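# Return the grip50 gripper to the stand's free slot

## Task

Hang the parallel gripper grip50 in the empty slot of the tool stand so it sits all the way down in place (a partly seated tool counts as a failure), then unlock it, pull the tool changer far away from it and leave it there; while grip50 is locked on, it is treated as part of the arm. Nothing may be knocked or placed off the table.

## Robot and tools

Robot: a single Doosan M1013 six-joint arm with a tool changer on its wrist. Two tools exist: grip50 (parallel gripper, 50 mm stroke) and grip85 (85 mm stroke). The reported end-effector point is always the centre of the changer's flat face. The face's z axis points out of the arm. With grip50 attached its grip point sits at (0, -25, 180) mm in face axes; both grippers close along face x. The changer is 63 mm wide; a contact block sticks out 46 mm on the face's -y side and a lock motor 58 mm on its +y side.

Scene frame: origin on the table top under the arm base, +z up, +y to the left when looking along +x. Results report end_effector_position (m), end_effector_quat_wxyz, velocities, joint positions and torques, tool_id, locked/unlocked, plate_near, in_stand, unlock_refused, gripper readings (n/a until a tool is ready), a Hand target line, and HELD or pose unreachable when the clearance check altered a command. Pictures come from cam_high, cam_low (504x504) and cam_wrist (616x616 fisheye).

The row: every motion command is one list of 13 numbers, each in [-1, 1], in this order: dx, dy, dz, rx, ry, rz, lock, grip50_position, grip50_force_limit, grip50_speed, grip85_position, grip85_force_limit, grip85_speed. The first six are an offset, not a pose: they describe where the face should be relative to the face pose printed in the most recent result that showed it (or the robot's pose at action start if none yet, or for a second call in the same reply), expressed in the face's own axes. Scale: 1.0 equals 0.6 m for dx, dy, dz and 180 degrees for rx, ry, rz, which form a single rotation vector. All zeros therefore pull the arm back to that reference pose; it is not a pause. lock: positive locks, negative unlocks, 0 keeps the last command. Gripper position: +1 fully open, -1 close until blocked (grip50 pads meet near -0.65). Force limit goes from about 20 N at -1 up to 185 N (grip50) or 235 N (grip85) at +1; speed from about 20 to 150 mm/s.

Tools you can call:
- execute_actions {actions, pictures}: actions is an empty list (just returns the state), one action {rows: up to 15 rows, steps: up to 15, each step 1/30 s; the final row repeats if rows run out; every row is measured from the same reference pose}, or one wait {steps: up to 300, counted from the previous result including your reply time}.
- move {target: one 13-number row, speed: m/s from 0.002 to 0.5, default 0.25, rotation capped at twice that in rad/s}: a straight path of 0.5 to 10 s toward the target offset; longer paths are cut off at 10 s. It does not avoid obstacles and may overshoot its speed near a straight arm. Its result adds a move: line (done, off_target, moving, held or fault), which limits acted (paced = clipped pose, held = steps blocked), and the remaining distance.
- wait {seconds: 0 to 10}: lets time pass with no new command.
- zoom_image {camera: cam_high, cam_low or cam_wrist, region: [x0, y0, x1, y1] pixels, at most 504x504}.
- read_manual {section: "licences"}: licence text only.
- finished_scene {scene: number of the current scene}: ends and grades it; irreversible.

Each control step the commanded pose is limited to 70 mm and 16 degrees from the measured pose, so far targets need several actions; after an action the arm only continues to the last clipped pose. Read the result's pose and send the remainder.

Stowing a tool: stand slots are 180 mm apart. A plate hangs in a fork whose arms lie 40 to 70 mm either side of slot centre along face x, with front ends 45 mm toward the open side and tops 18 mm below the hung plate's face; stops 10 mm high hold the plate. The plate's open-side direction is the face's -y. To insert, reverse the removal path: approach at a height roughly 20 mm (between 10 and 30 mm) above the seated level, keep at least 110 mm out on the -y side, slide in along +y, then lower until in_stand reads 1. Then stay still, send lock -1 and wait for unlocked to read 1. Unlocking anywhere except in the stand is refused and unlock_refused becomes 1. Then back the face off along its -z (away from the plate) before travelling away; in_stand returns to 0 once separated. Picking up a tool needs the face within about 1 mm and 1 degree of the plate, plate_near = 1, lock +1, locked = 1; a freshly locked gripper cycles shut then open on its own.

Hazards: the arm is stiff; commanding even slightly past a firm contact can trip a fault. A contact force of 144 N on the arm, tool or load, or a joint torque at its limit (waist/shoulder 299, elbow 140, wrist joints 39.6 N m), stops the arm for 10 s and drops the rest of the call. Fast motion makes impacts harder. Holding loads heats motors; a MOTOR HOT line precedes a braking stop. Avoid slams, dropped objects and anything leaving the table. Camera calibration numbers may be off by a few degrees and millimetres.

Each tool is called after "Call:" as name(argument=value, ...), one argument or row to a line, values as JSON.

## Session

Call:
execute_actions(
  actions=[],
)

Scene clock: 0.00 s of 6000.00 s.
end_effector_position=(+1.0085, +0.0959, +0.2679) locked=0 unlocked=1 plate_near=0 in_stand=0 unlock_refused=0 tool_id=none grip50_position_measured=n/a grip50_object_status=n/a grip85_position_measured=n/a grip85_object_status=n/a end_effector_quat_wxyz=(+0.218, +0.387, +0.786, -0.431) end_effector_velocity=(+0.000, +0.000, +0.000) end_effector_angular_velocity=(-0.002, -0.001, +0.000)
Joint positions: [ 0.244  0.979  0.958 -0.975  1.537 -0.222]
Joint velocities: [ 0.     0.    -0.    -0.002  0.001  0.001]
Joint torques (N m, as the joint torque sensors report them, + toward a larger angle): no reading
Hand target: +1.009, +0.096, +0.268; +0.218, +0.387, +0.786, -0.431

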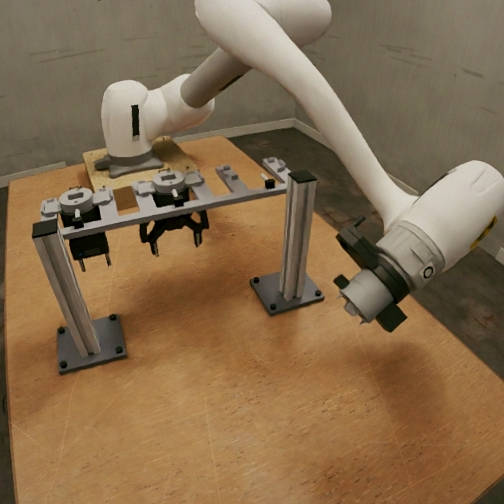

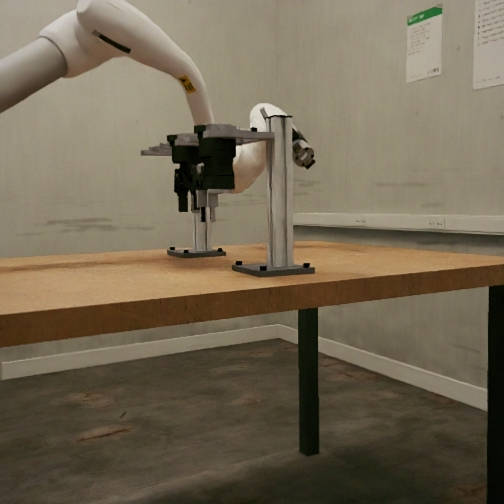

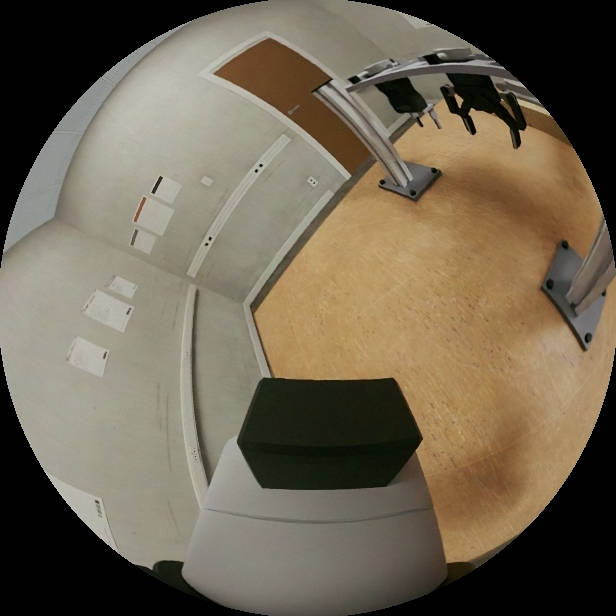

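Call:
zoom_image(
  camera="cam_high",
  region=[20, 140, 330, 290],
)

Call:
zoom_image(
  camera="cam_low",
  region=[130, 100, 330, 290],
)

Region (20, 140, 330, 290) of cam_high's 504x504 image, scaled by 1.626, with more detail than that image has; it fills the top 244 rows of this view, and the rest is white.

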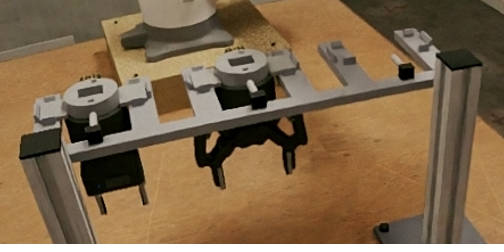

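Region (130, 100, 330, 290) of cam_low's 504x504 image, scaled by 2.520, with more detail than that image has; it fills the top 479 rows of this view, and the rest is white.

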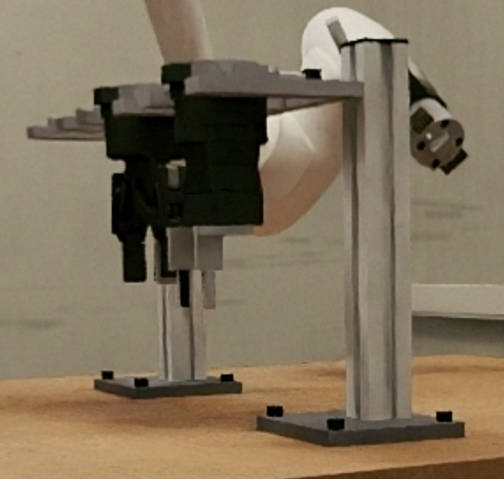

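Call:
move(
  target=[-0.219,-0.393,-0.073,-0.0828,0.3178,0.2266,0,1,0,0,1,0,0],
  speed=0.3,
)

Scene clock: 29.53 s of 6000.00 s.
end_effector_position=(+0.9006, +0.0003, +0.5006) locked=0 unlocked=1 plate_near=0 in_stand=0 unlock_refused=0 tool_id=none grip50_position_measured=n/a grip50_object_status=n/a grip85_position_measured=n/a grip85_object_status=n/a end_effector_quat_wxyz=(+0.000, +0.750, +0.661, +0.000) end_effector_velocity=(+0.000, +0.000, +0.000) end_effector_angular_velocity=(+0.000, -0.001, -0.001)
Joint positions: [-0.013  0.578  1.087  0.002  1.469  0.086]
Joint velocities: [ 0.     0.    -0.001  0.001 -0.     0.   ]
Joint torques (N m, as the joint torque sensors report them, + toward a larger angle): [   1.49 -105.43  -46.36    3.93   -0.1    -0.42]
Hand target: +0.901, +0.000, +0.501; +0.000, +0.750, +0.661, +0.000
Off the commanded pose: 0.001 m, 0 deg.
After step 90, 24.07 s passed at rest.
move: done
camera_calibration (this result's frames):
cam_wrist: T_world_to_cam=[[0.108182, 0.993196, -0.0431171, -0.074039], [0.944557, -0.0891654, 0.316007, -0.951353], [0.310013, -0.0749128, -0.947776, 0.244494], [0, 0, 0, 1]] pos_world=[0.830821, 0.00702323, 0.529167]

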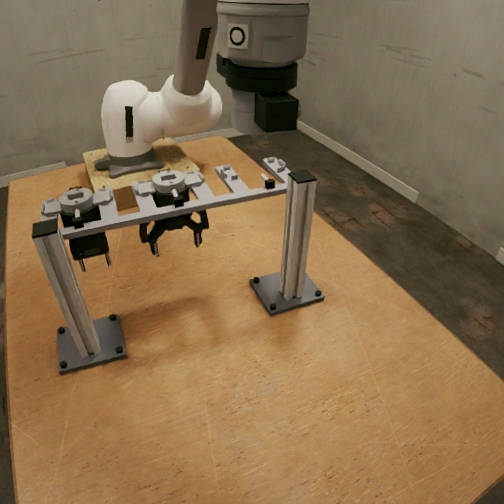

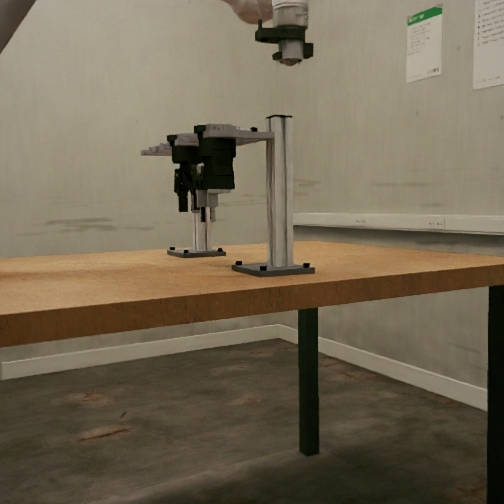

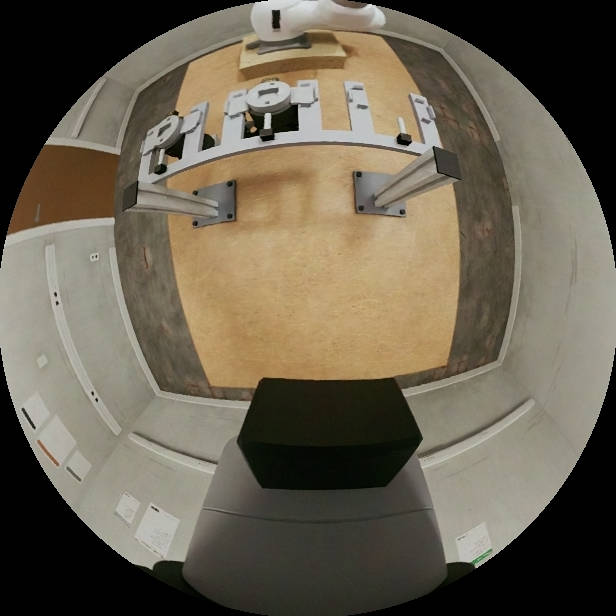

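Call:
move(
  target=[-0.434,-0.4723,0.1343,0,0,0,0,1,0,0,1,0,0],
  speed=0.3,
)

Scene clock: 34.40 s of 6000.00 s.
end_effector_position=(+0.5871, -0.2231, +0.4209) locked=0 unlocked=1 plate_near=0 in_stand=0 unlock_refused=0 tool_id=none grip50_position_measured=n/a grip50_object_status=n/a grip85_position_measured=n/a grip85_object_status=n/a end_effector_quat_wxyz=(+0.001, +0.750, +0.661, +0.000) end_effector_velocity=(-0.002, -0.000, -0.001) end_effector_angular_velocity=(+0.001, +0.003, -0.001)
Joint positions: [-0.395  0.182  1.804  0.005  1.148 -0.298]
Joint velocities: [-0.001 -0.     0.003 -0.001 -0.     0.   ]
Joint torques (N m, as the joint torque sensors report them, + toward a larger angle): [  0.85 -63.73 -42.46   3.59  -0.04  -0.35]
Hand target: +0.587, -0.223, +0.421; +0.001, +0.750, +0.661, +0.000
Off the commanded pose: 0.001 m, 0 deg.
After step 90, 0.17 s passed at rest.
move: done
camera_calibration (this result's frames):
cam_wrist: T_world_to_cam=[[0.108535, 0.993115, -0.0440863, 0.178596], [0.944435, -0.0891708, 0.316371, -0.650026], [0.310261, -0.075974, -0.947611, 0.248954], [0, 0, 0, 1]] pos_world=[0.517283, -0.216415, 0.449434]

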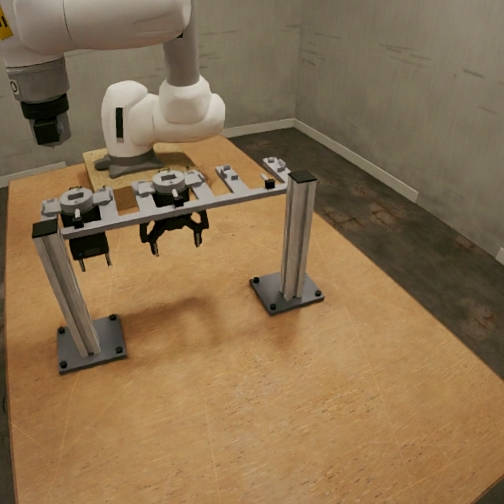

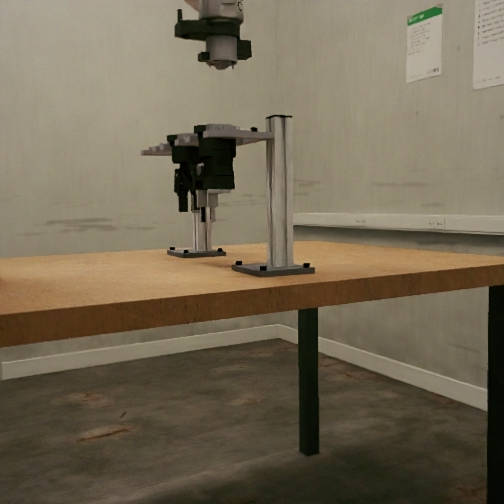

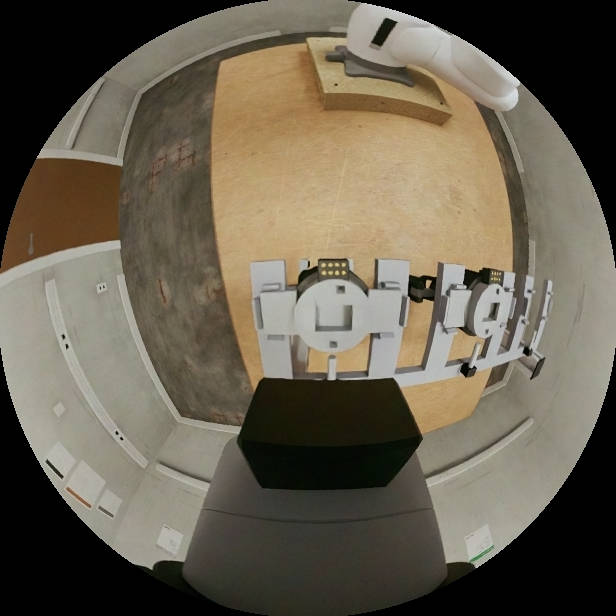

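Call:
move(
  target=[0.012,-0.01,0.125,0,0,0,0,1,0,0,1,0,0],
  speed=0.15,
)

Call:
zoom_image(
  camera="cam_wrist",
  region=[180, 220, 480, 500],
)

Call:
zoom_image(
  camera="cam_low",
  region=[160, 60, 280, 170],
)

Call:
zoom_image(
  camera="cam_high",
  region=[20, 130, 140, 240],
)

Scene clock: 47.60 s of 6000.00 s.
end_effector_position=(+0.5819, -0.2154, +0.3459) locked=0 unlocked=1 plate_near=0 in_stand=0 unlock_refused=0 tool_id=none grip50_position_measured=n/a grip50_object_status=n/a grip85_position_measured=n/a grip85_object_status=n/a end_effector_quat_wxyz=(+0.001, +0.750, +0.661, -0.000) end_effector_velocity=(-0.001, +0.001, -0.001) end_effector_angular_velocity=(+0.001, +0.002, -0.000)
Joint positions: [-0.386  0.23   1.896  0.005  1.009 -0.29 ]
Joint velocities: [ 0.    -0.     0.002  0.001 -0.     0.   ]
Joint torques (N m, as the joint torque sensors report them, + toward a larger angle): [  1.68 -66.08 -39.42   3.26  -0.01  -0.46]
Hand target: +0.582, -0.215, +0.346; +0.001, +0.750, +0.661, -0.000
Off the commanded pose: 0.000 m, 0 deg.
After step 90, 9.40 s passed at rest.
move: done
camera_calibration (this result's frames):
cam_wrist: T_world_to_cam=[[0.108673, 0.993095, -0.044187, 0.168088], [0.944428, -0.0892712, 0.316366, -0.620762], [0.310237, -0.0761119, -0.947608, 0.180038], [0, 0, 0, 1]] pos_world=[0.512144, -0.208641, 0.374421]

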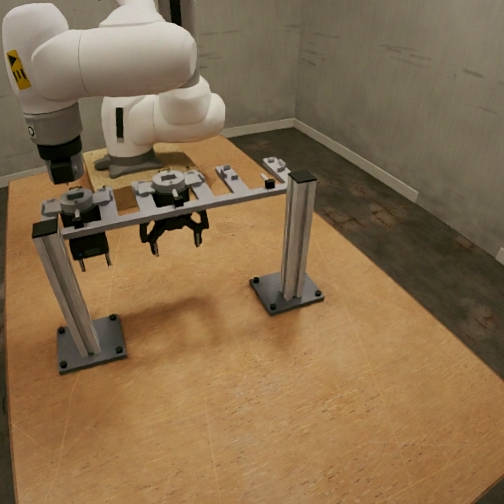

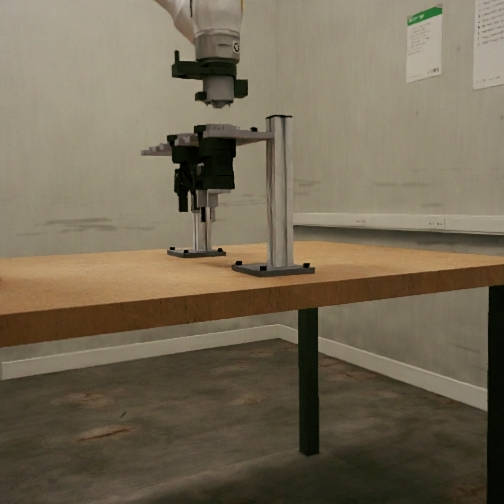

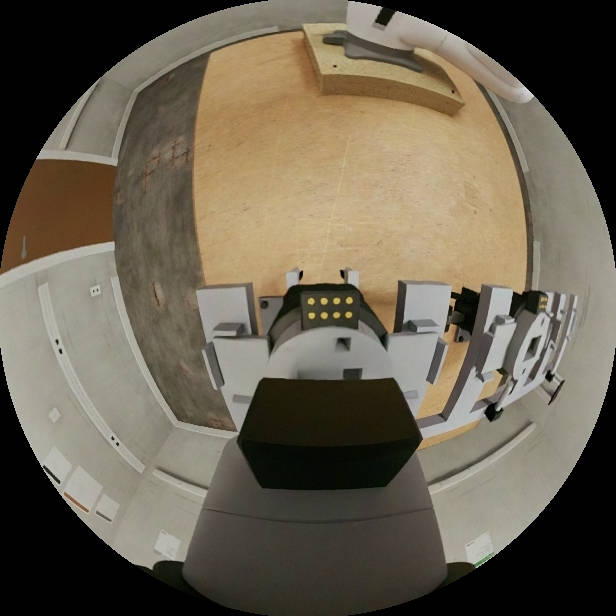

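Region (180, 220, 480, 500) of cam_wrist's 616x616 image, scaled by 1.680, with more detail than that image has; it fills the top 470 rows of this view, and the rest is white.

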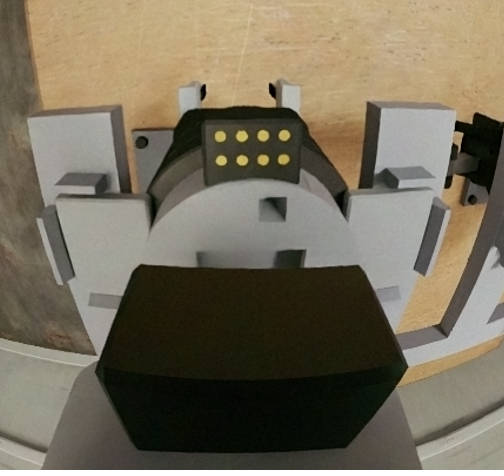

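Region (160, 60, 280, 170) of cam_low's 504x504 image, scaled by 4.200, with more detail than that image has; it fills the top 462 rows of this view, and the rest is white.

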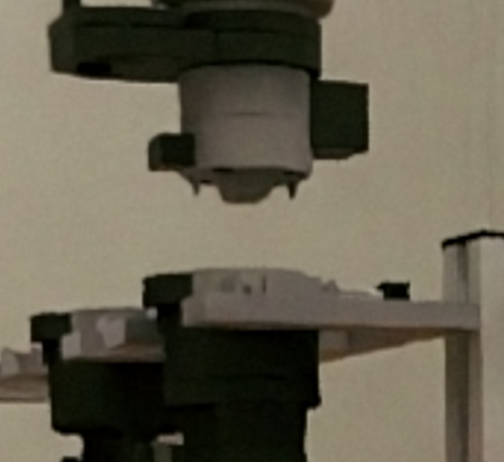

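Region (20, 130, 140, 240) of cam_high's 504x504 image, scaled by 4.200, with more detail than that image has; it fills the top 462 rows of this view, and the rest is white.

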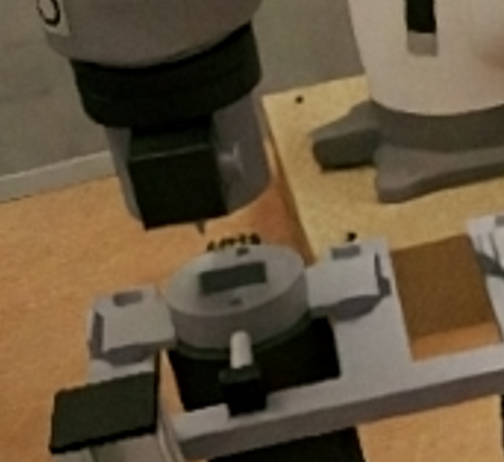

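Call:
move(
  target=[0.0055,-0.0055,0.045,0,0,-0.0094,0,1,0,0,1,0,0],
  speed=0.06,
)

Call:
zoom_image(
  camera="cam_wrist",
  region=[130, 260, 530, 460],
)

Call:
zoom_image(
  camera="cam_wrist",
  region=[250, 290, 410, 400],
)

Call:
zoom_image(
  camera="cam_low",
  region=[180, 90, 260, 150],
)

Call:
zoom_image(
  camera="cam_high",
  region=[30, 150, 120, 230],
)

Scene clock: 74.13 s of 6000.00 s.
end_effector_position=(+0.5790, -0.2117, +0.3189) locked=0 unlocked=1 plate_near=0 in_stand=0 unlock_refused=0 tool_id=none grip50_position_measured=n/a grip50_object_status=n/a grip85_position_measured=n/a grip85_object_status=n/a end_effector_quat_wxyz=(+0.001, +0.740, +0.672, -0.000) end_effector_velocity=(-0.000, -0.000, -0.000) end_effector_angular_velocity=(+0.000, +0.001, -0.000)
Joint positions: [-0.383  0.25   1.927  0.005  0.957 -0.316]
Joint velocities: [-0. -0.  0. -0.  0.  0.]
Joint torques (N m, as the joint torque sensors report them, + toward a larger angle): [  1.02 -66.12 -38.32   3.26  -0.09  -0.38]
Hand target: +0.579, -0.212, +0.319; +0.001, +0.740, +0.672, -0.000
Off the commanded pose: 0.000 m, 0 deg.
After step 90, 22.80 s passed at rest.
move: done
camera_calibration (this result's frames):
cam_wrist: T_world_to_cam=[[0.0793493, 0.995863, -0.0442686, 0.181191], [0.946666, -0.0613681, 0.316318, -0.604537], [0.312293, -0.0670072, -0.94762, 0.156354], [0, 0, 0, 1]] pos_world=[0.509089, -0.207063, 0.347411]

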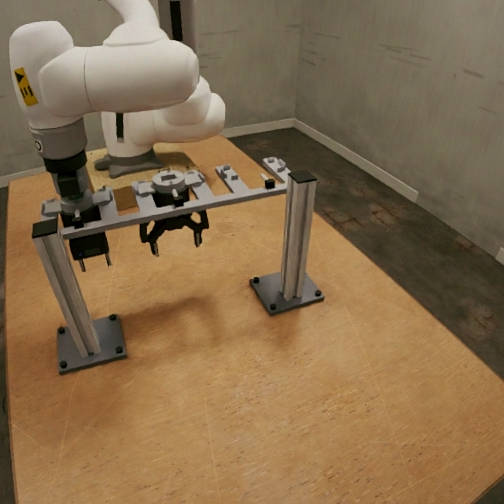

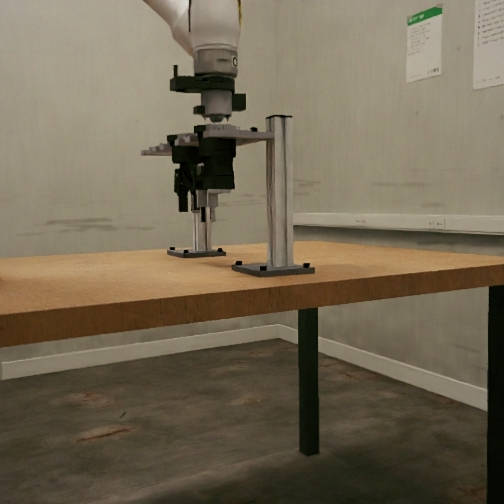

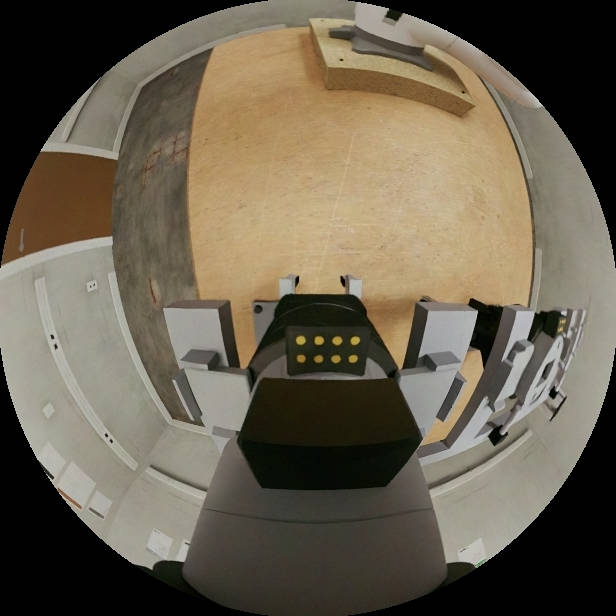

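Region (130, 260, 530, 460) of cam_wrist's 616x616 image, scaled by 1.260, with more detail than that image has.

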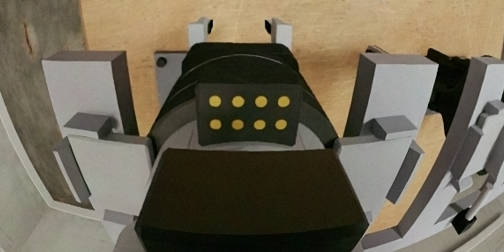

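Region (250, 290, 410, 400) of cam_wrist's 616x616 image, scaled by 3.150, with more detail than that image has; it fills the top 346 rows of this view, and the rest is white.

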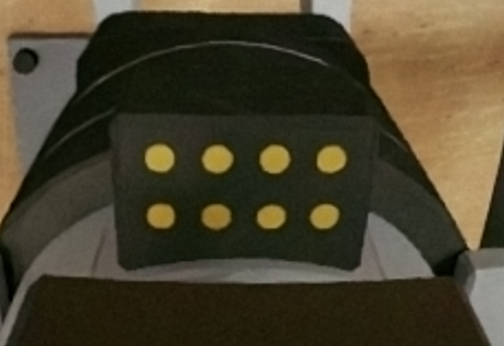

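Region (180, 90, 260, 150) of cam_low's 504x504 image, scaled by 6.300, with more detail than that image has; it fills the top 378 rows of this view, and the rest is white.

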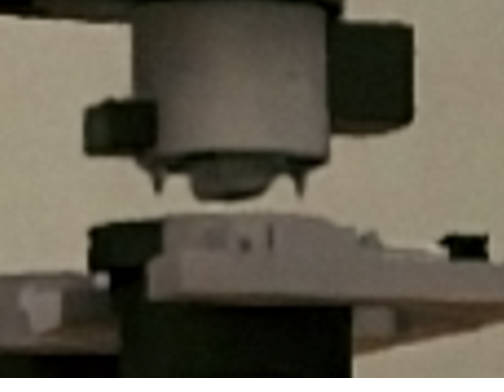

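Region (30, 150, 120, 230) of cam_high's 504x504 image, scaled by 5.600, with more detail than that image has.

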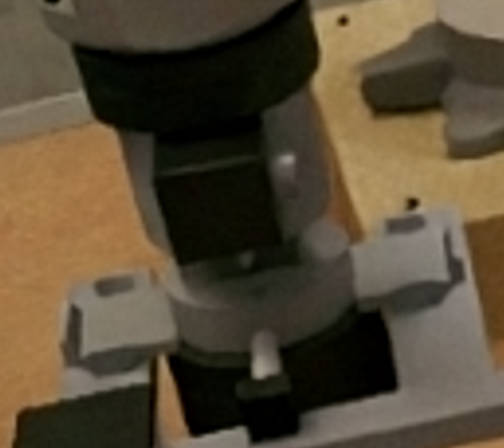

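Call:
move(
  target=[0.0015,0.0017,0.012,0,0,0,0,1,0,0,1,0,0],
  speed=0.02,
)

Call:
move(
  target=[0,0,0.018,0,0,0,0,1,0,0,1,0,0],
  speed=0.008,
)

Call:
zoom_image(
  camera="cam_low",
  region=[180, 90, 260, 150],
)

Call:
zoom_image(
  camera="cam_wrist",
  region=[250, 290, 410, 400],
)

Scene clock: 87.43 s of 6000.00 s.
end_effector_position=(+0.5801, -0.2110, +0.3116) locked=0 unlocked=1 plate_near=0 in_stand=0 unlock_refused=0 tool_id=none grip50_position_measured=n/a grip50_object_status=n/a grip85_position_measured=n/a grip85_object_status=n/a end_effector_quat_wxyz=(+0.001, +0.740, +0.672, -0.000) end_effector_velocity=(+0.000, -0.001, +0.000) end_effector_angular_velocity=(-0.000, -0.001, -0.001)
Joint positions: [-0.381  0.258  1.932  0.005  0.944 -0.314]
Joint velocities: [-0.001  0.    -0.     0.    -0.001 -0.001]
Joint torques (N m, as the joint torque sensors report them, + toward a larger angle): [  1.51 -67.12 -38.7    3.12  -0.06  -0.33]
Hand target: +0.580, -0.211, +0.312; +0.001, +0.740, +0.672, -0.000
Off the commanded pose: 0.000 m, 0 deg.
After step 90, 9.60 s passed at rest.
move: done
camera_calibration (this result's frames):
cam_wrist: T_world_to_cam=[[0.0793643, 0.995863, -0.0442618, 0.179987], [0.946669, -0.0613853, 0.316308, -0.60324], [0.312282, -0.0670048, -0.947624, 0.149241], [0, 0, 0, 1]] pos_world=[0.510179, -0.206272, 0.340201]

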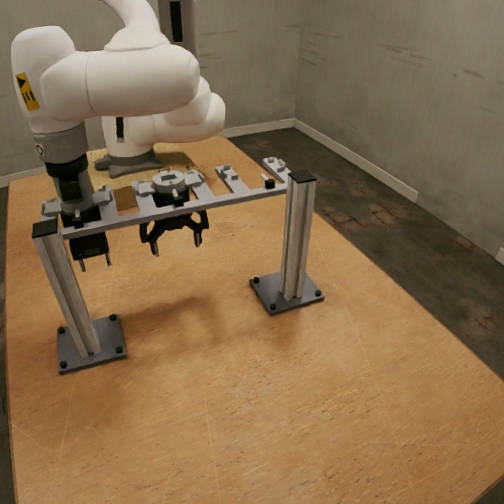

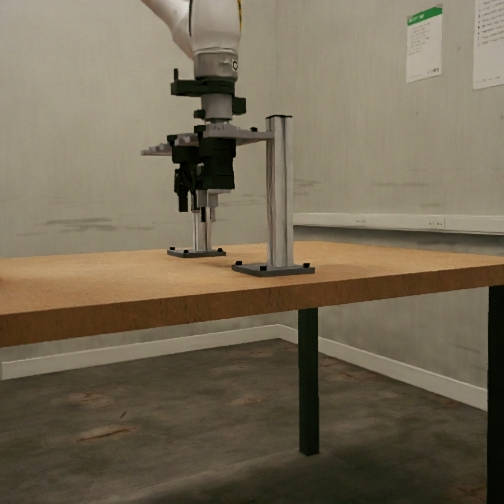

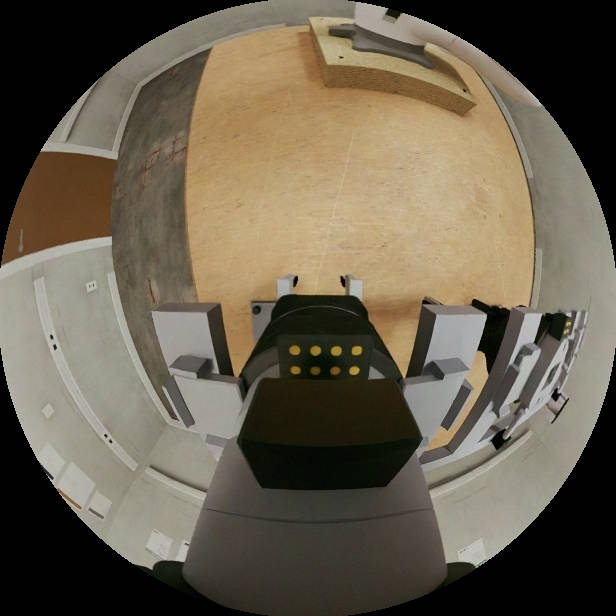

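Scene clock: 89.00 s of 6000.00 s.
end_effector_position=(+0.5801, -0.2110, +0.3009) locked=0 unlocked=1 plate_near=1 in_stand=1 unlock_refused=0 tool_id=none grip50_position_measured=n/a grip50_object_status=n/a grip85_position_measured=n/a grip85_object_status=n/a end_effector_quat_wxyz=(+0.001, +0.740, +0.672, -0.000) end_effector_velocity=(+0.000, -0.000, -0.000) end_effector_angular_velocity=(-0.000, -0.000, -0.000)
Joint positions: [-0.381  0.269  1.941  0.005  0.924 -0.314]
Joint velocities: [-0.     0.    -0.    -0.    -0.001  0.   ]
Joint torques (N m, as the joint torque sensors report them, + toward a larger angle): [  0.99 -56.89 -34.02   2.92  -1.21  -0.21]
Hand target: +0.580, -0.211, +0.301; +0.001, +0.740, +0.672, -0.000
Off the commanded pose: 0.000 m, 0 deg.
move: done
camera_calibration (this result's frames):
cam_wrist: T_world_to_cam=[[0.0794404, 0.995856, -0.0442616, 0.179472], [0.946637, -0.061452, 0.316388, -0.599872], [0.312357, -0.0670337, -0.947597, 0.138996], [0, 0, 0, 1]] pos_world=[0.510188, -0.206274, 0.329448]

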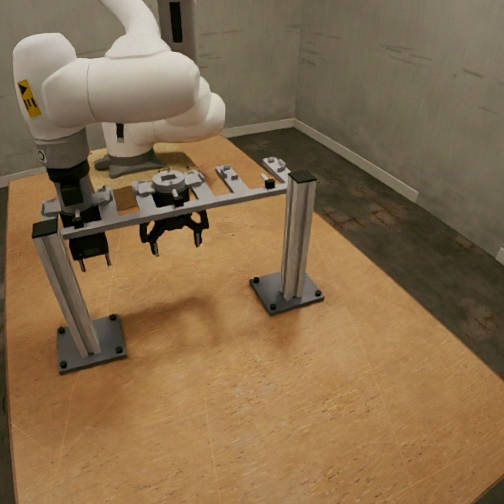

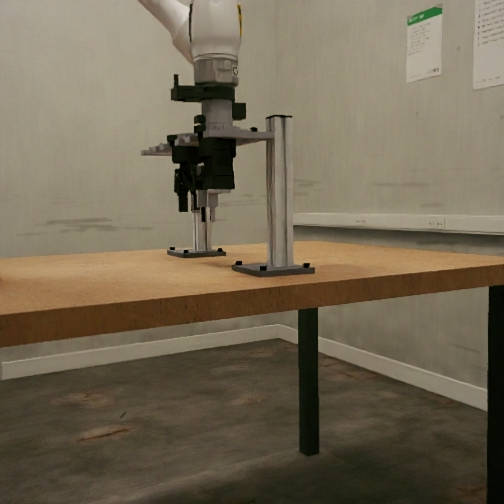

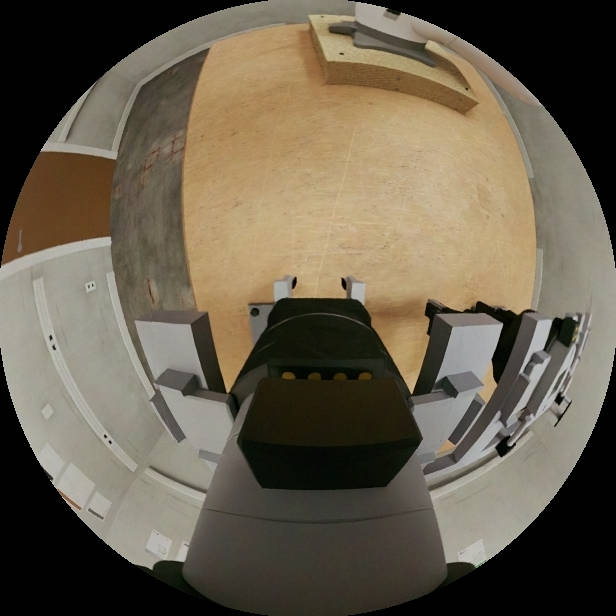

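Region (180, 90, 260, 150) of cam_low's 504x504 image, scaled by 6.300, with more detail than that image has; it fills the top 378 rows of this view, and the rest is white.

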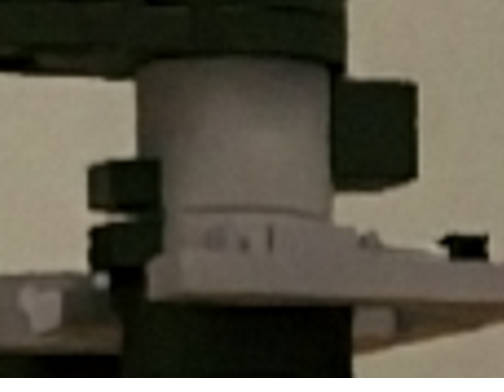

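Region (250, 290, 410, 400) of cam_wrist's 616x616 image, scaled by 3.150, with more detail than that image has; it fills the top 346 rows of this view, and the rest is white.

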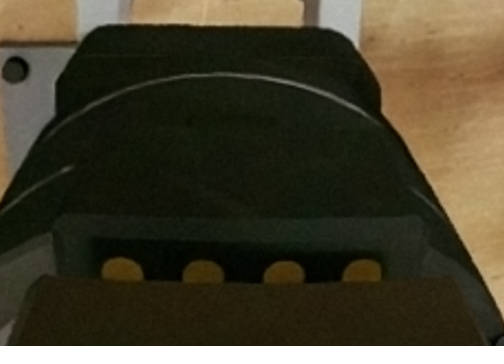

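Seated. Locking.

Call:
execute_actions(
  actions=[
    {"rows":[[0,0,0,0,0,0,1,1,0,0,1,0,0]],"steps":15},
  ],
  pictures=false,
)

Call:
execute_actions(
  actions=[
    {"steps":25},
  ],
  pictures=false,
)

Scene clock: 92.33 s of 6000.00 s.
end_effector_position=(+0.5801, -0.2110, +0.3008) locked=0 unlocked=0 plate_near=1 in_stand=1 unlock_refused=0 tool_id=none grip50_position_measured=n/a grip50_object_status=n/a grip85_position_measured=n/a grip85_object_status=n/a end_effector_quat_wxyz=(+0.001, +0.740, +0.672, -0.000) end_effector_velocity=(+0.002, +0.002, +0.001) end_effector_angular_velocity=(-0.002, -0.003, +0.004)
Joint positions: [-0.381  0.269  1.941  0.005  0.924 -0.314]
Joint velocities: [ 0.004 -0.    -0.002 -0.    -0.002  0.   ]
Joint torques (N m, as the joint torque sensors report them, + toward a larger angle): [ -0.42 -51.09 -30.91   2.34  -1.34  -0.17]
Hand target: +0.580, -0.211, +0.301; +0.001, +0.740, +0.672, -0.000
Off the commanded pose: 0.000 m, 0 deg.
Steps of this call (steps 1 to 85: nothing new was sent; steps 86 to 100: all 15 steps of this action). Readings (end_effector_position | what the end effector reports):
86: (+0.5801, -0.2110, +0.3008) | locked=0 unlocked=0 plate_near=1 in_stand=1 unlock_refused=0 tool_id=none grip50_position_measured=n/a grip50_object_status=n/a grip85_position_measured=n/a grip85_object_status=n/a
87: (+0.5801, -0.2110, +0.3008) | locked=0 unlocked=0 plate_near=1 in_stand=1 unlock_refused=0 tool_id=none grip50_position_measured=n/a grip50_object_status=n/a grip85_position_measured=n/a grip85_object_status=n/a
89: (+0.5801, -0.2110, +0.3008) | locked=0 unlocked=0 plate_near=1 in_stand=1 unlock_refused=0 tool_id=none grip50_position_measured=n/a grip50_object_status=n/a grip85_position_measured=n/a grip85_object_status=n/a
93: (+0.5801, -0.2110, +0.3008) | locked=0 unlocked=0 plate_near=1 in_stand=1 unlock_refused=0 tool_id=none grip50_position_measured=n/a grip50_object_status=n/a grip85_position_measured=n/a grip85_object_status=n/a
100: the state above

Scene clock: 93.17 s of 6000.00 s.
end_effector_position=(+0.5801, -0.2110, +0.3009) locked=1 unlocked=0 plate_near=1 in_stand=1 unlock_refused=0 tool_id=grip50 grip50_position_measured=n/a grip50_object_status=n/a grip85_position_measured=n/a grip85_object_status=n/a end_effector_quat_wxyz=(+0.001, +0.740, +0.672, -0.000) end_effector_velocity=(-0.001, +0.000, -0.001) end_effector_angular_velocity=(-0.001, +0.003, +0.001)
Joint positions: [-0.381  0.269  1.941  0.005  0.924 -0.314]
Joint velocities: [ 0.    -0.     0.003 -0.002 -0.001  0.   ]
Joint torques (N m, as the joint torque sensors report them, + toward a larger angle): [ -0.12 -52.85 -31.49   1.21  -1.66   0.11]
Hand target: +0.580, -0.211, +0.301; +0.001, +0.740, +0.672, -0.000
Off the commanded pose: 0.000 m, 0 deg.
Steps of this call (steps 1 to 25: nothing new was sent). Readings (end_effector_position | what the end effector reports):
1: (+0.5801, -0.2110, +0.3008) | locked=0 unlocked=0 plate_near=1 in_stand=1 unlock_refused=0 tool_id=none grip50_position_measured=n/a grip50_object_status=n/a grip85_position_measured=n/a grip85_object_status=n/a
2: (+0.5801, -0.2110, +0.3008) | locked=0 unlocked=0 plate_near=1 in_stand=1 unlock_refused=0 tool_id=none grip50_position_measured=n/a grip50_object_status=n/a grip85_position_measured=n/a grip85_object_status=n/a
4: (+0.5801, -0.2110, +0.3008) | locked=0 unlocked=0 plate_near=1 in_stand=1 unlock_refused=0 tool_id=none grip50_position_measured=n/a grip50_object_status=n/a grip85_position_measured=n/a grip85_object_status=n/a
8: (+0.5801, -0.2110, +0.3008) | locked=0 unlocked=0 plate_near=1 in_stand=1 unlock_refused=0 tool_id=none grip50_position_measured=n/a grip50_object_status=n/a grip85_position_measured=n/a grip85_object_status=n/a
25: the state above

Call:
move(
  target=[0,0,-0.0333,0,0,0,1,1,0,0,1,0,0],
  speed=0.04,
)

Call:
move(
  target=[0,-0.225,0,0,0,0,1,1,0,0,1,0,0],
  speed=0.1,
)

Call:
move(
  target=[0.6,0,0,0,0,0,1,1,0,0,1,0,0],
  speed=0.2,
)

Call:
zoom_image(
  camera="cam_wrist",
  region=[80, 250, 580, 560],
)

Scene clock: 99.60 s of 6000.00 s.
end_effector_position=(+0.5802, -0.2109, +0.3209) locked=1 unlocked=0 plate_near=1 in_stand=0 unlock_refused=0 tool_id=grip50 grip50_position_measured=3 grip50_object_status=3 grip85_position_measured=n/a grip85_object_status=n/a end_effector_quat_wxyz=(+0.001, +0.740, +0.672, +0.000) end_effector_velocity=(+0.001, -0.001, +0.001) end_effector_angular_velocity=(-0.003, -0.002, +0.002)
Joint positions: [-0.381  0.249  1.924  0.005  0.961 -0.314]
Joint velocities: [ 0.    -0.    -0.003 -0.003 -0.     0.   ]
Joint torques (N m, as the joint torque sensors report them, + toward a larger angle): [  1.8  -75.8  -46.04   3.53  -0.06  -0.41]
Hand target: +0.580, -0.211, +0.321; +0.001, +0.740, +0.672, -0.000
Off the commanded pose: 0.000 m, 0 deg.
After step 130, 1.33 s passed at rest.
move: done
camera_calibration (this result's frames):
cam_wrist: T_world_to_cam=[[0.0794136, 0.995861, -0.044202, 0.180312], [0.946624, -0.0614422, 0.31643, -0.606228], [0.312405, -0.0669716, -0.947585, 0.157927], [0, 0, 0, 1]] pos_world=[0.510213, -0.206237, 0.349448]

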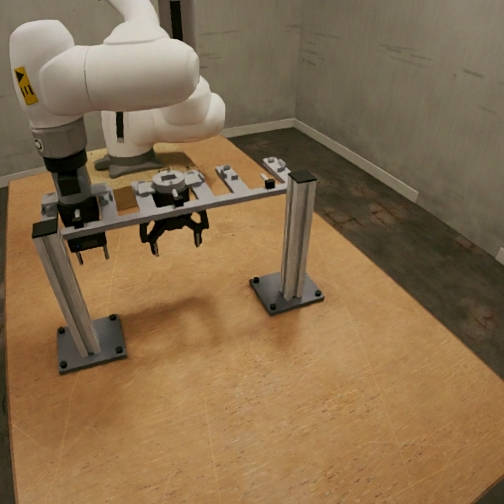

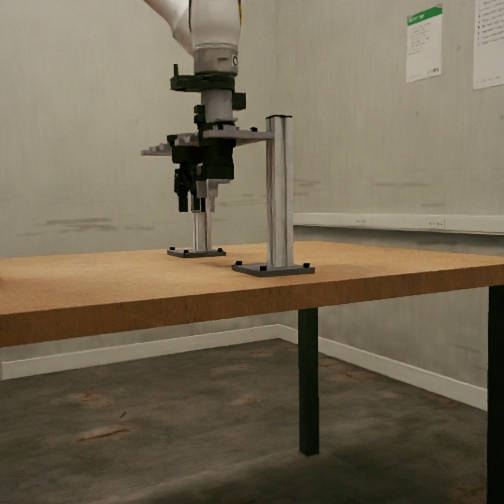

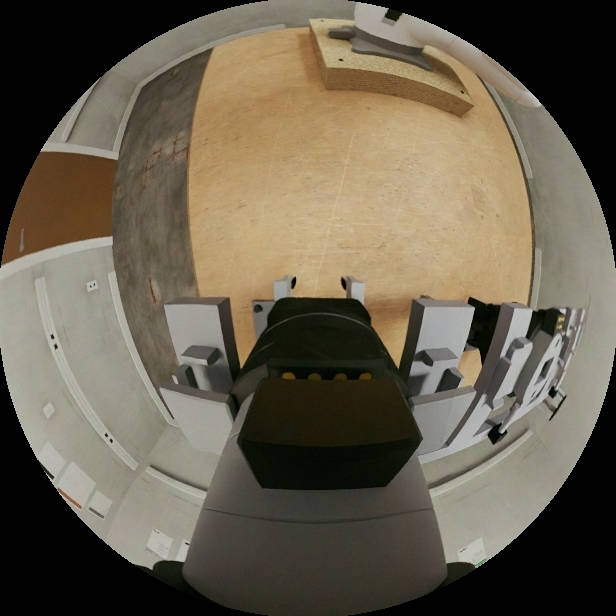

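Scene clock: 101.23 s of 6000.00 s.
end_effector_position=(+0.4458, -0.1982, +0.3211) locked=1 unlocked=0 plate_near=1 in_stand=0 unlock_refused=0 tool_id=grip50 grip50_position_measured=3 grip50_object_status=3 grip85_position_measured=n/a grip85_object_status=n/a end_effector_quat_wxyz=(+0.001, +0.740, +0.672, -0.000) end_effector_velocity=(-0.000, +0.000, -0.000) end_effector_angular_velocity=(+0.001, +0.000, -0.000)
Joint positions: [-0.466  0.059  2.155  0.006  0.92  -0.4  ]
Joint velocities: [ 0.    -0.     0.     0.001  0.001 -0.   ]
Joint torques (N m, as the joint torque sensors report them, + toward a larger angle): [  1.3  -52.44 -44.49   3.14   0.08  -0.34]
Hand target: +0.446, -0.198, +0.321; +0.001, +0.740, +0.672, -0.000
Off the commanded pose: 0.000 m, 0 deg.
move: done
camera_calibration (this result's frames):
cam_wrist: T_world_to_cam=[[0.0794561, 0.995847, -0.0444573, 0.178345], [0.946606, -0.0613983, 0.316491, -0.478337], [0.312447, -0.0672307, -0.947553, 0.200864], [0, 0, 0, 1]] pos_world=[0.375867, -0.193469, 0.349648]

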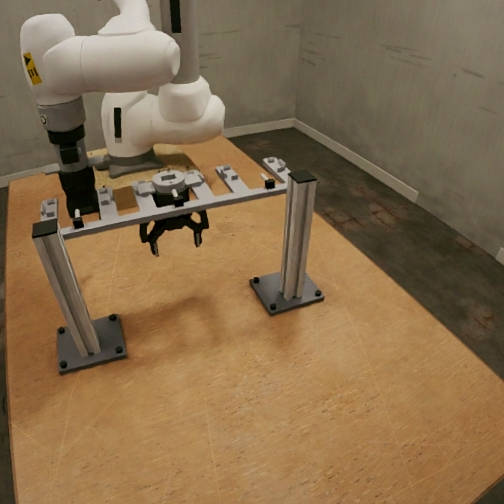

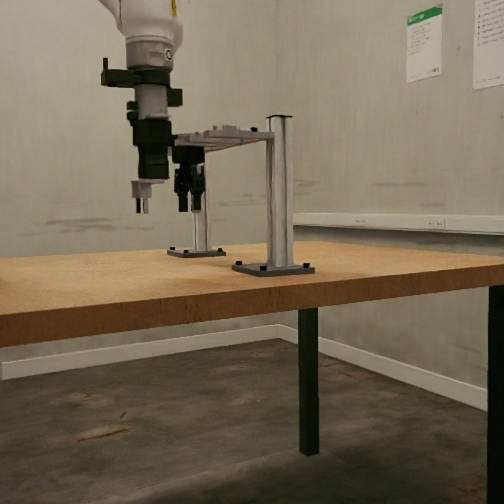

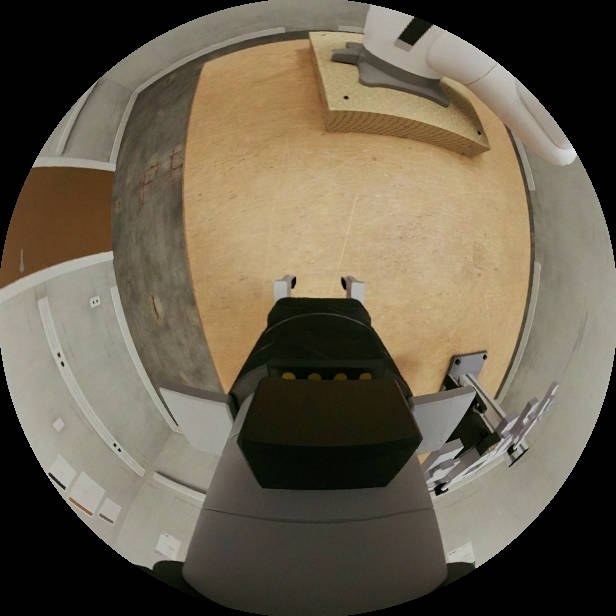

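Scene clock: 103.40 s of 6000.00 s.
end_effector_position=(+0.4801, +0.1609, +0.3205) locked=1 unlocked=0 plate_near=1 in_stand=0 unlock_refused=0 tool_id=grip50 grip50_position_measured=3 grip50_object_status=3 grip85_position_measured=n/a grip85_object_status=n/a end_effector_quat_wxyz=(+0.000, +0.740, +0.672, +0.000) end_effector_velocity=(-0.000, +0.001, +0.000) end_effector_angular_velocity=(-0.001, -0.001, +0.002)
Joint positions: [0.282 0.086 2.125 0.    0.923 0.351]
Joint velocities: [ 0.002  0.    -0.    -0.001 -0.     0.001]
Joint torques (N m, as the joint torque sensors report them, + toward a larger angle): [  2.15 -56.05 -44.25   3.18   0.07  -0.4 ]
Hand target: +0.480, +0.161, +0.321; +0.000, +0.740, +0.672, +0.000
Off the commanded pose: 0.001 m, 0 deg.
move: done
camera_calibration (this result's frames):
cam_wrist: T_world_to_cam=[[0.07948, 0.995915, -0.042848, -0.182488], [0.946786, -0.0619705, 0.315842, -0.488319], [0.311896, -0.065671, -0.947844, 0.213867], [0, 0, 0, 1]] pos_world=[0.410133, 0.165526, 0.349125]

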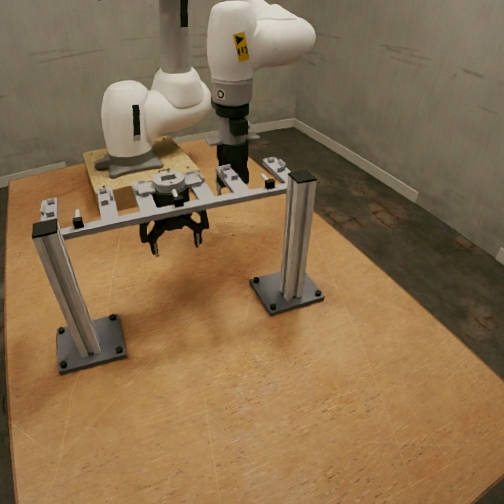

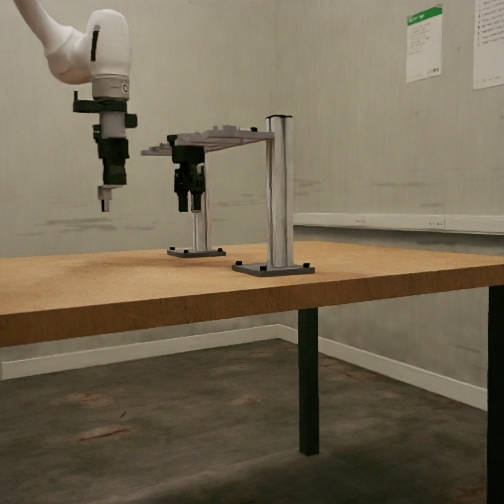

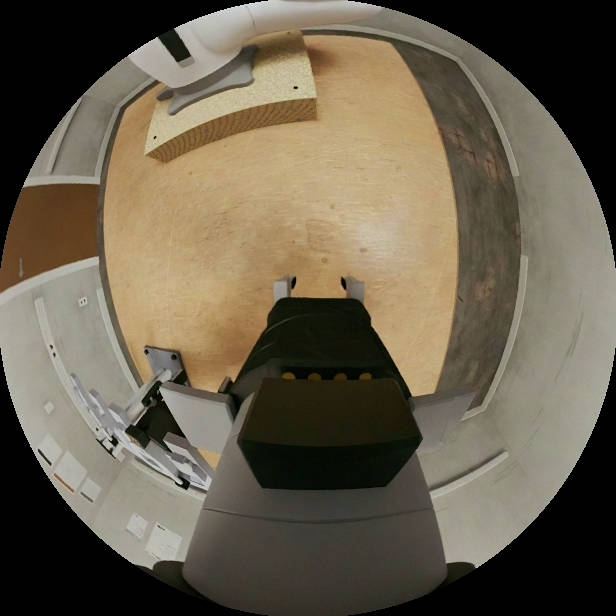

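Region (80, 250, 580, 560) of cam_wrist's 616x616 image, scaled by 1.008, with more detail than that image has; it fills the top 312 rows of this view, and the rest is white.

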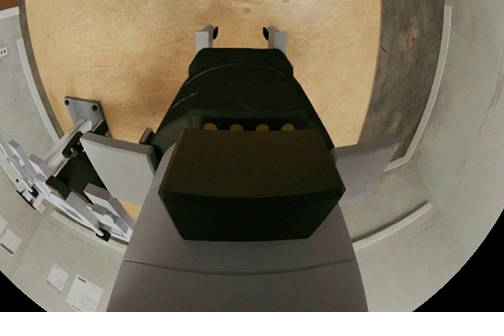

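Call:
move(
  target=[-0.001,0.13,-0.0007,0,0,0,1,1,0,0,1,0,0],
  speed=0.06,
)

Call:
zoom_image(
  camera="cam_wrist",
  region=[80, 250, 580, 560],
)

Scene clock: 108.17 s of 6000.00 s.
end_effector_position=(+0.5576, +0.1528, +0.3208) locked=1 unlocked=0 plate_near=1 in_stand=0 unlock_refused=0 tool_id=grip50 grip50_position_measured=3 grip50_object_status=3 grip85_position_measured=n/a grip85_object_status=n/a end_effector_quat_wxyz=(+0.000, +0.740, +0.672, +0.000) end_effector_velocity=(-0.000, +0.000, -0.000) end_effector_angular_velocity=(-0.000, -0.001, +0.001)
Joint positions: [0.234 0.192 1.997 0.001 0.945 0.303]
Joint velocities: [ 0.001  0.     0.    -0.    -0.001  0.   ]
Joint torques (N m, as the joint torque sensors report them, + toward a larger angle): [  1.84 -68.63 -44.94   3.12  -0.09  -0.42]
Hand target: +0.558, +0.153, +0.321; +0.000, +0.740, +0.672, +0.000
Off the commanded pose: 0.000 m, 0 deg.
After step 90, 0.20 s passed at rest.
move: done
camera_calibration (this result's frames):
cam_wrist: T_world_to_cam=[[0.0794588, 0.995913, -0.0429266, -0.180554], [0.946775, -0.0619229, 0.315883, -0.562374], [0.311934, -0.0657415, -0.947827, 0.189421], [0, 0, 0, 1]] pos_world=[0.487702, 0.157445, 0.349432]

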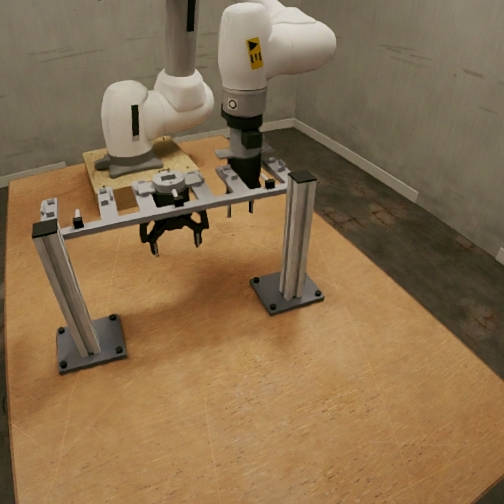

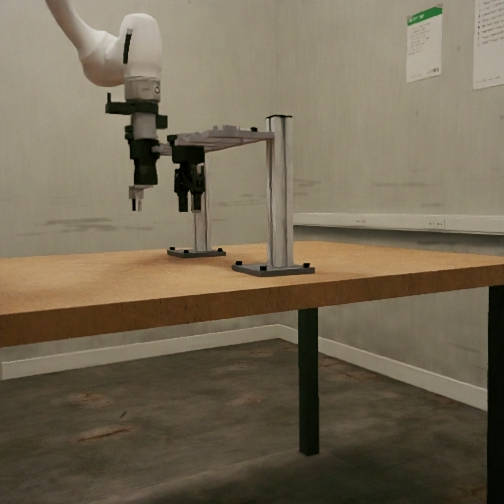

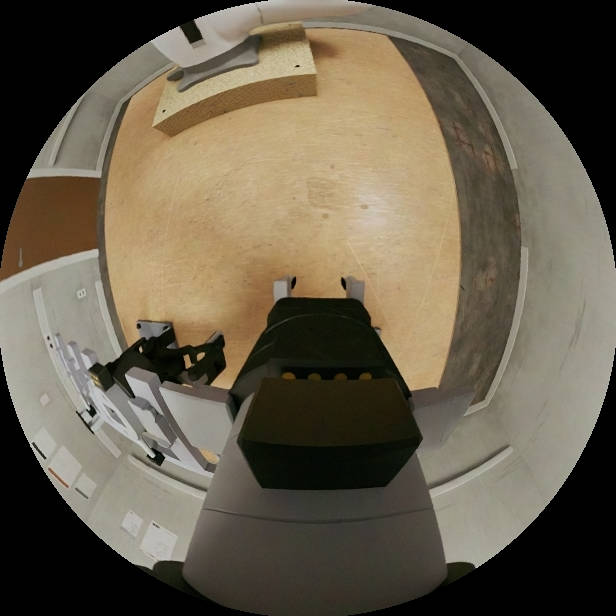

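Region (80, 250, 580, 560) of cam_wrist's 616x616 image, scaled by 1.008, with more detail than that image has; it fills the top 312 rows of this view, and the rest is white.

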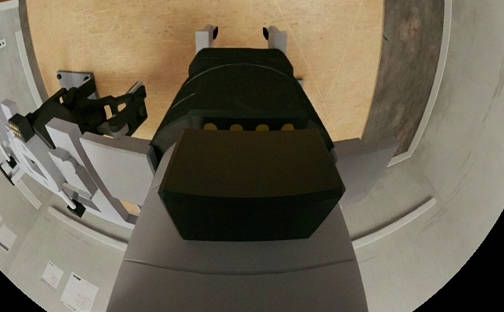

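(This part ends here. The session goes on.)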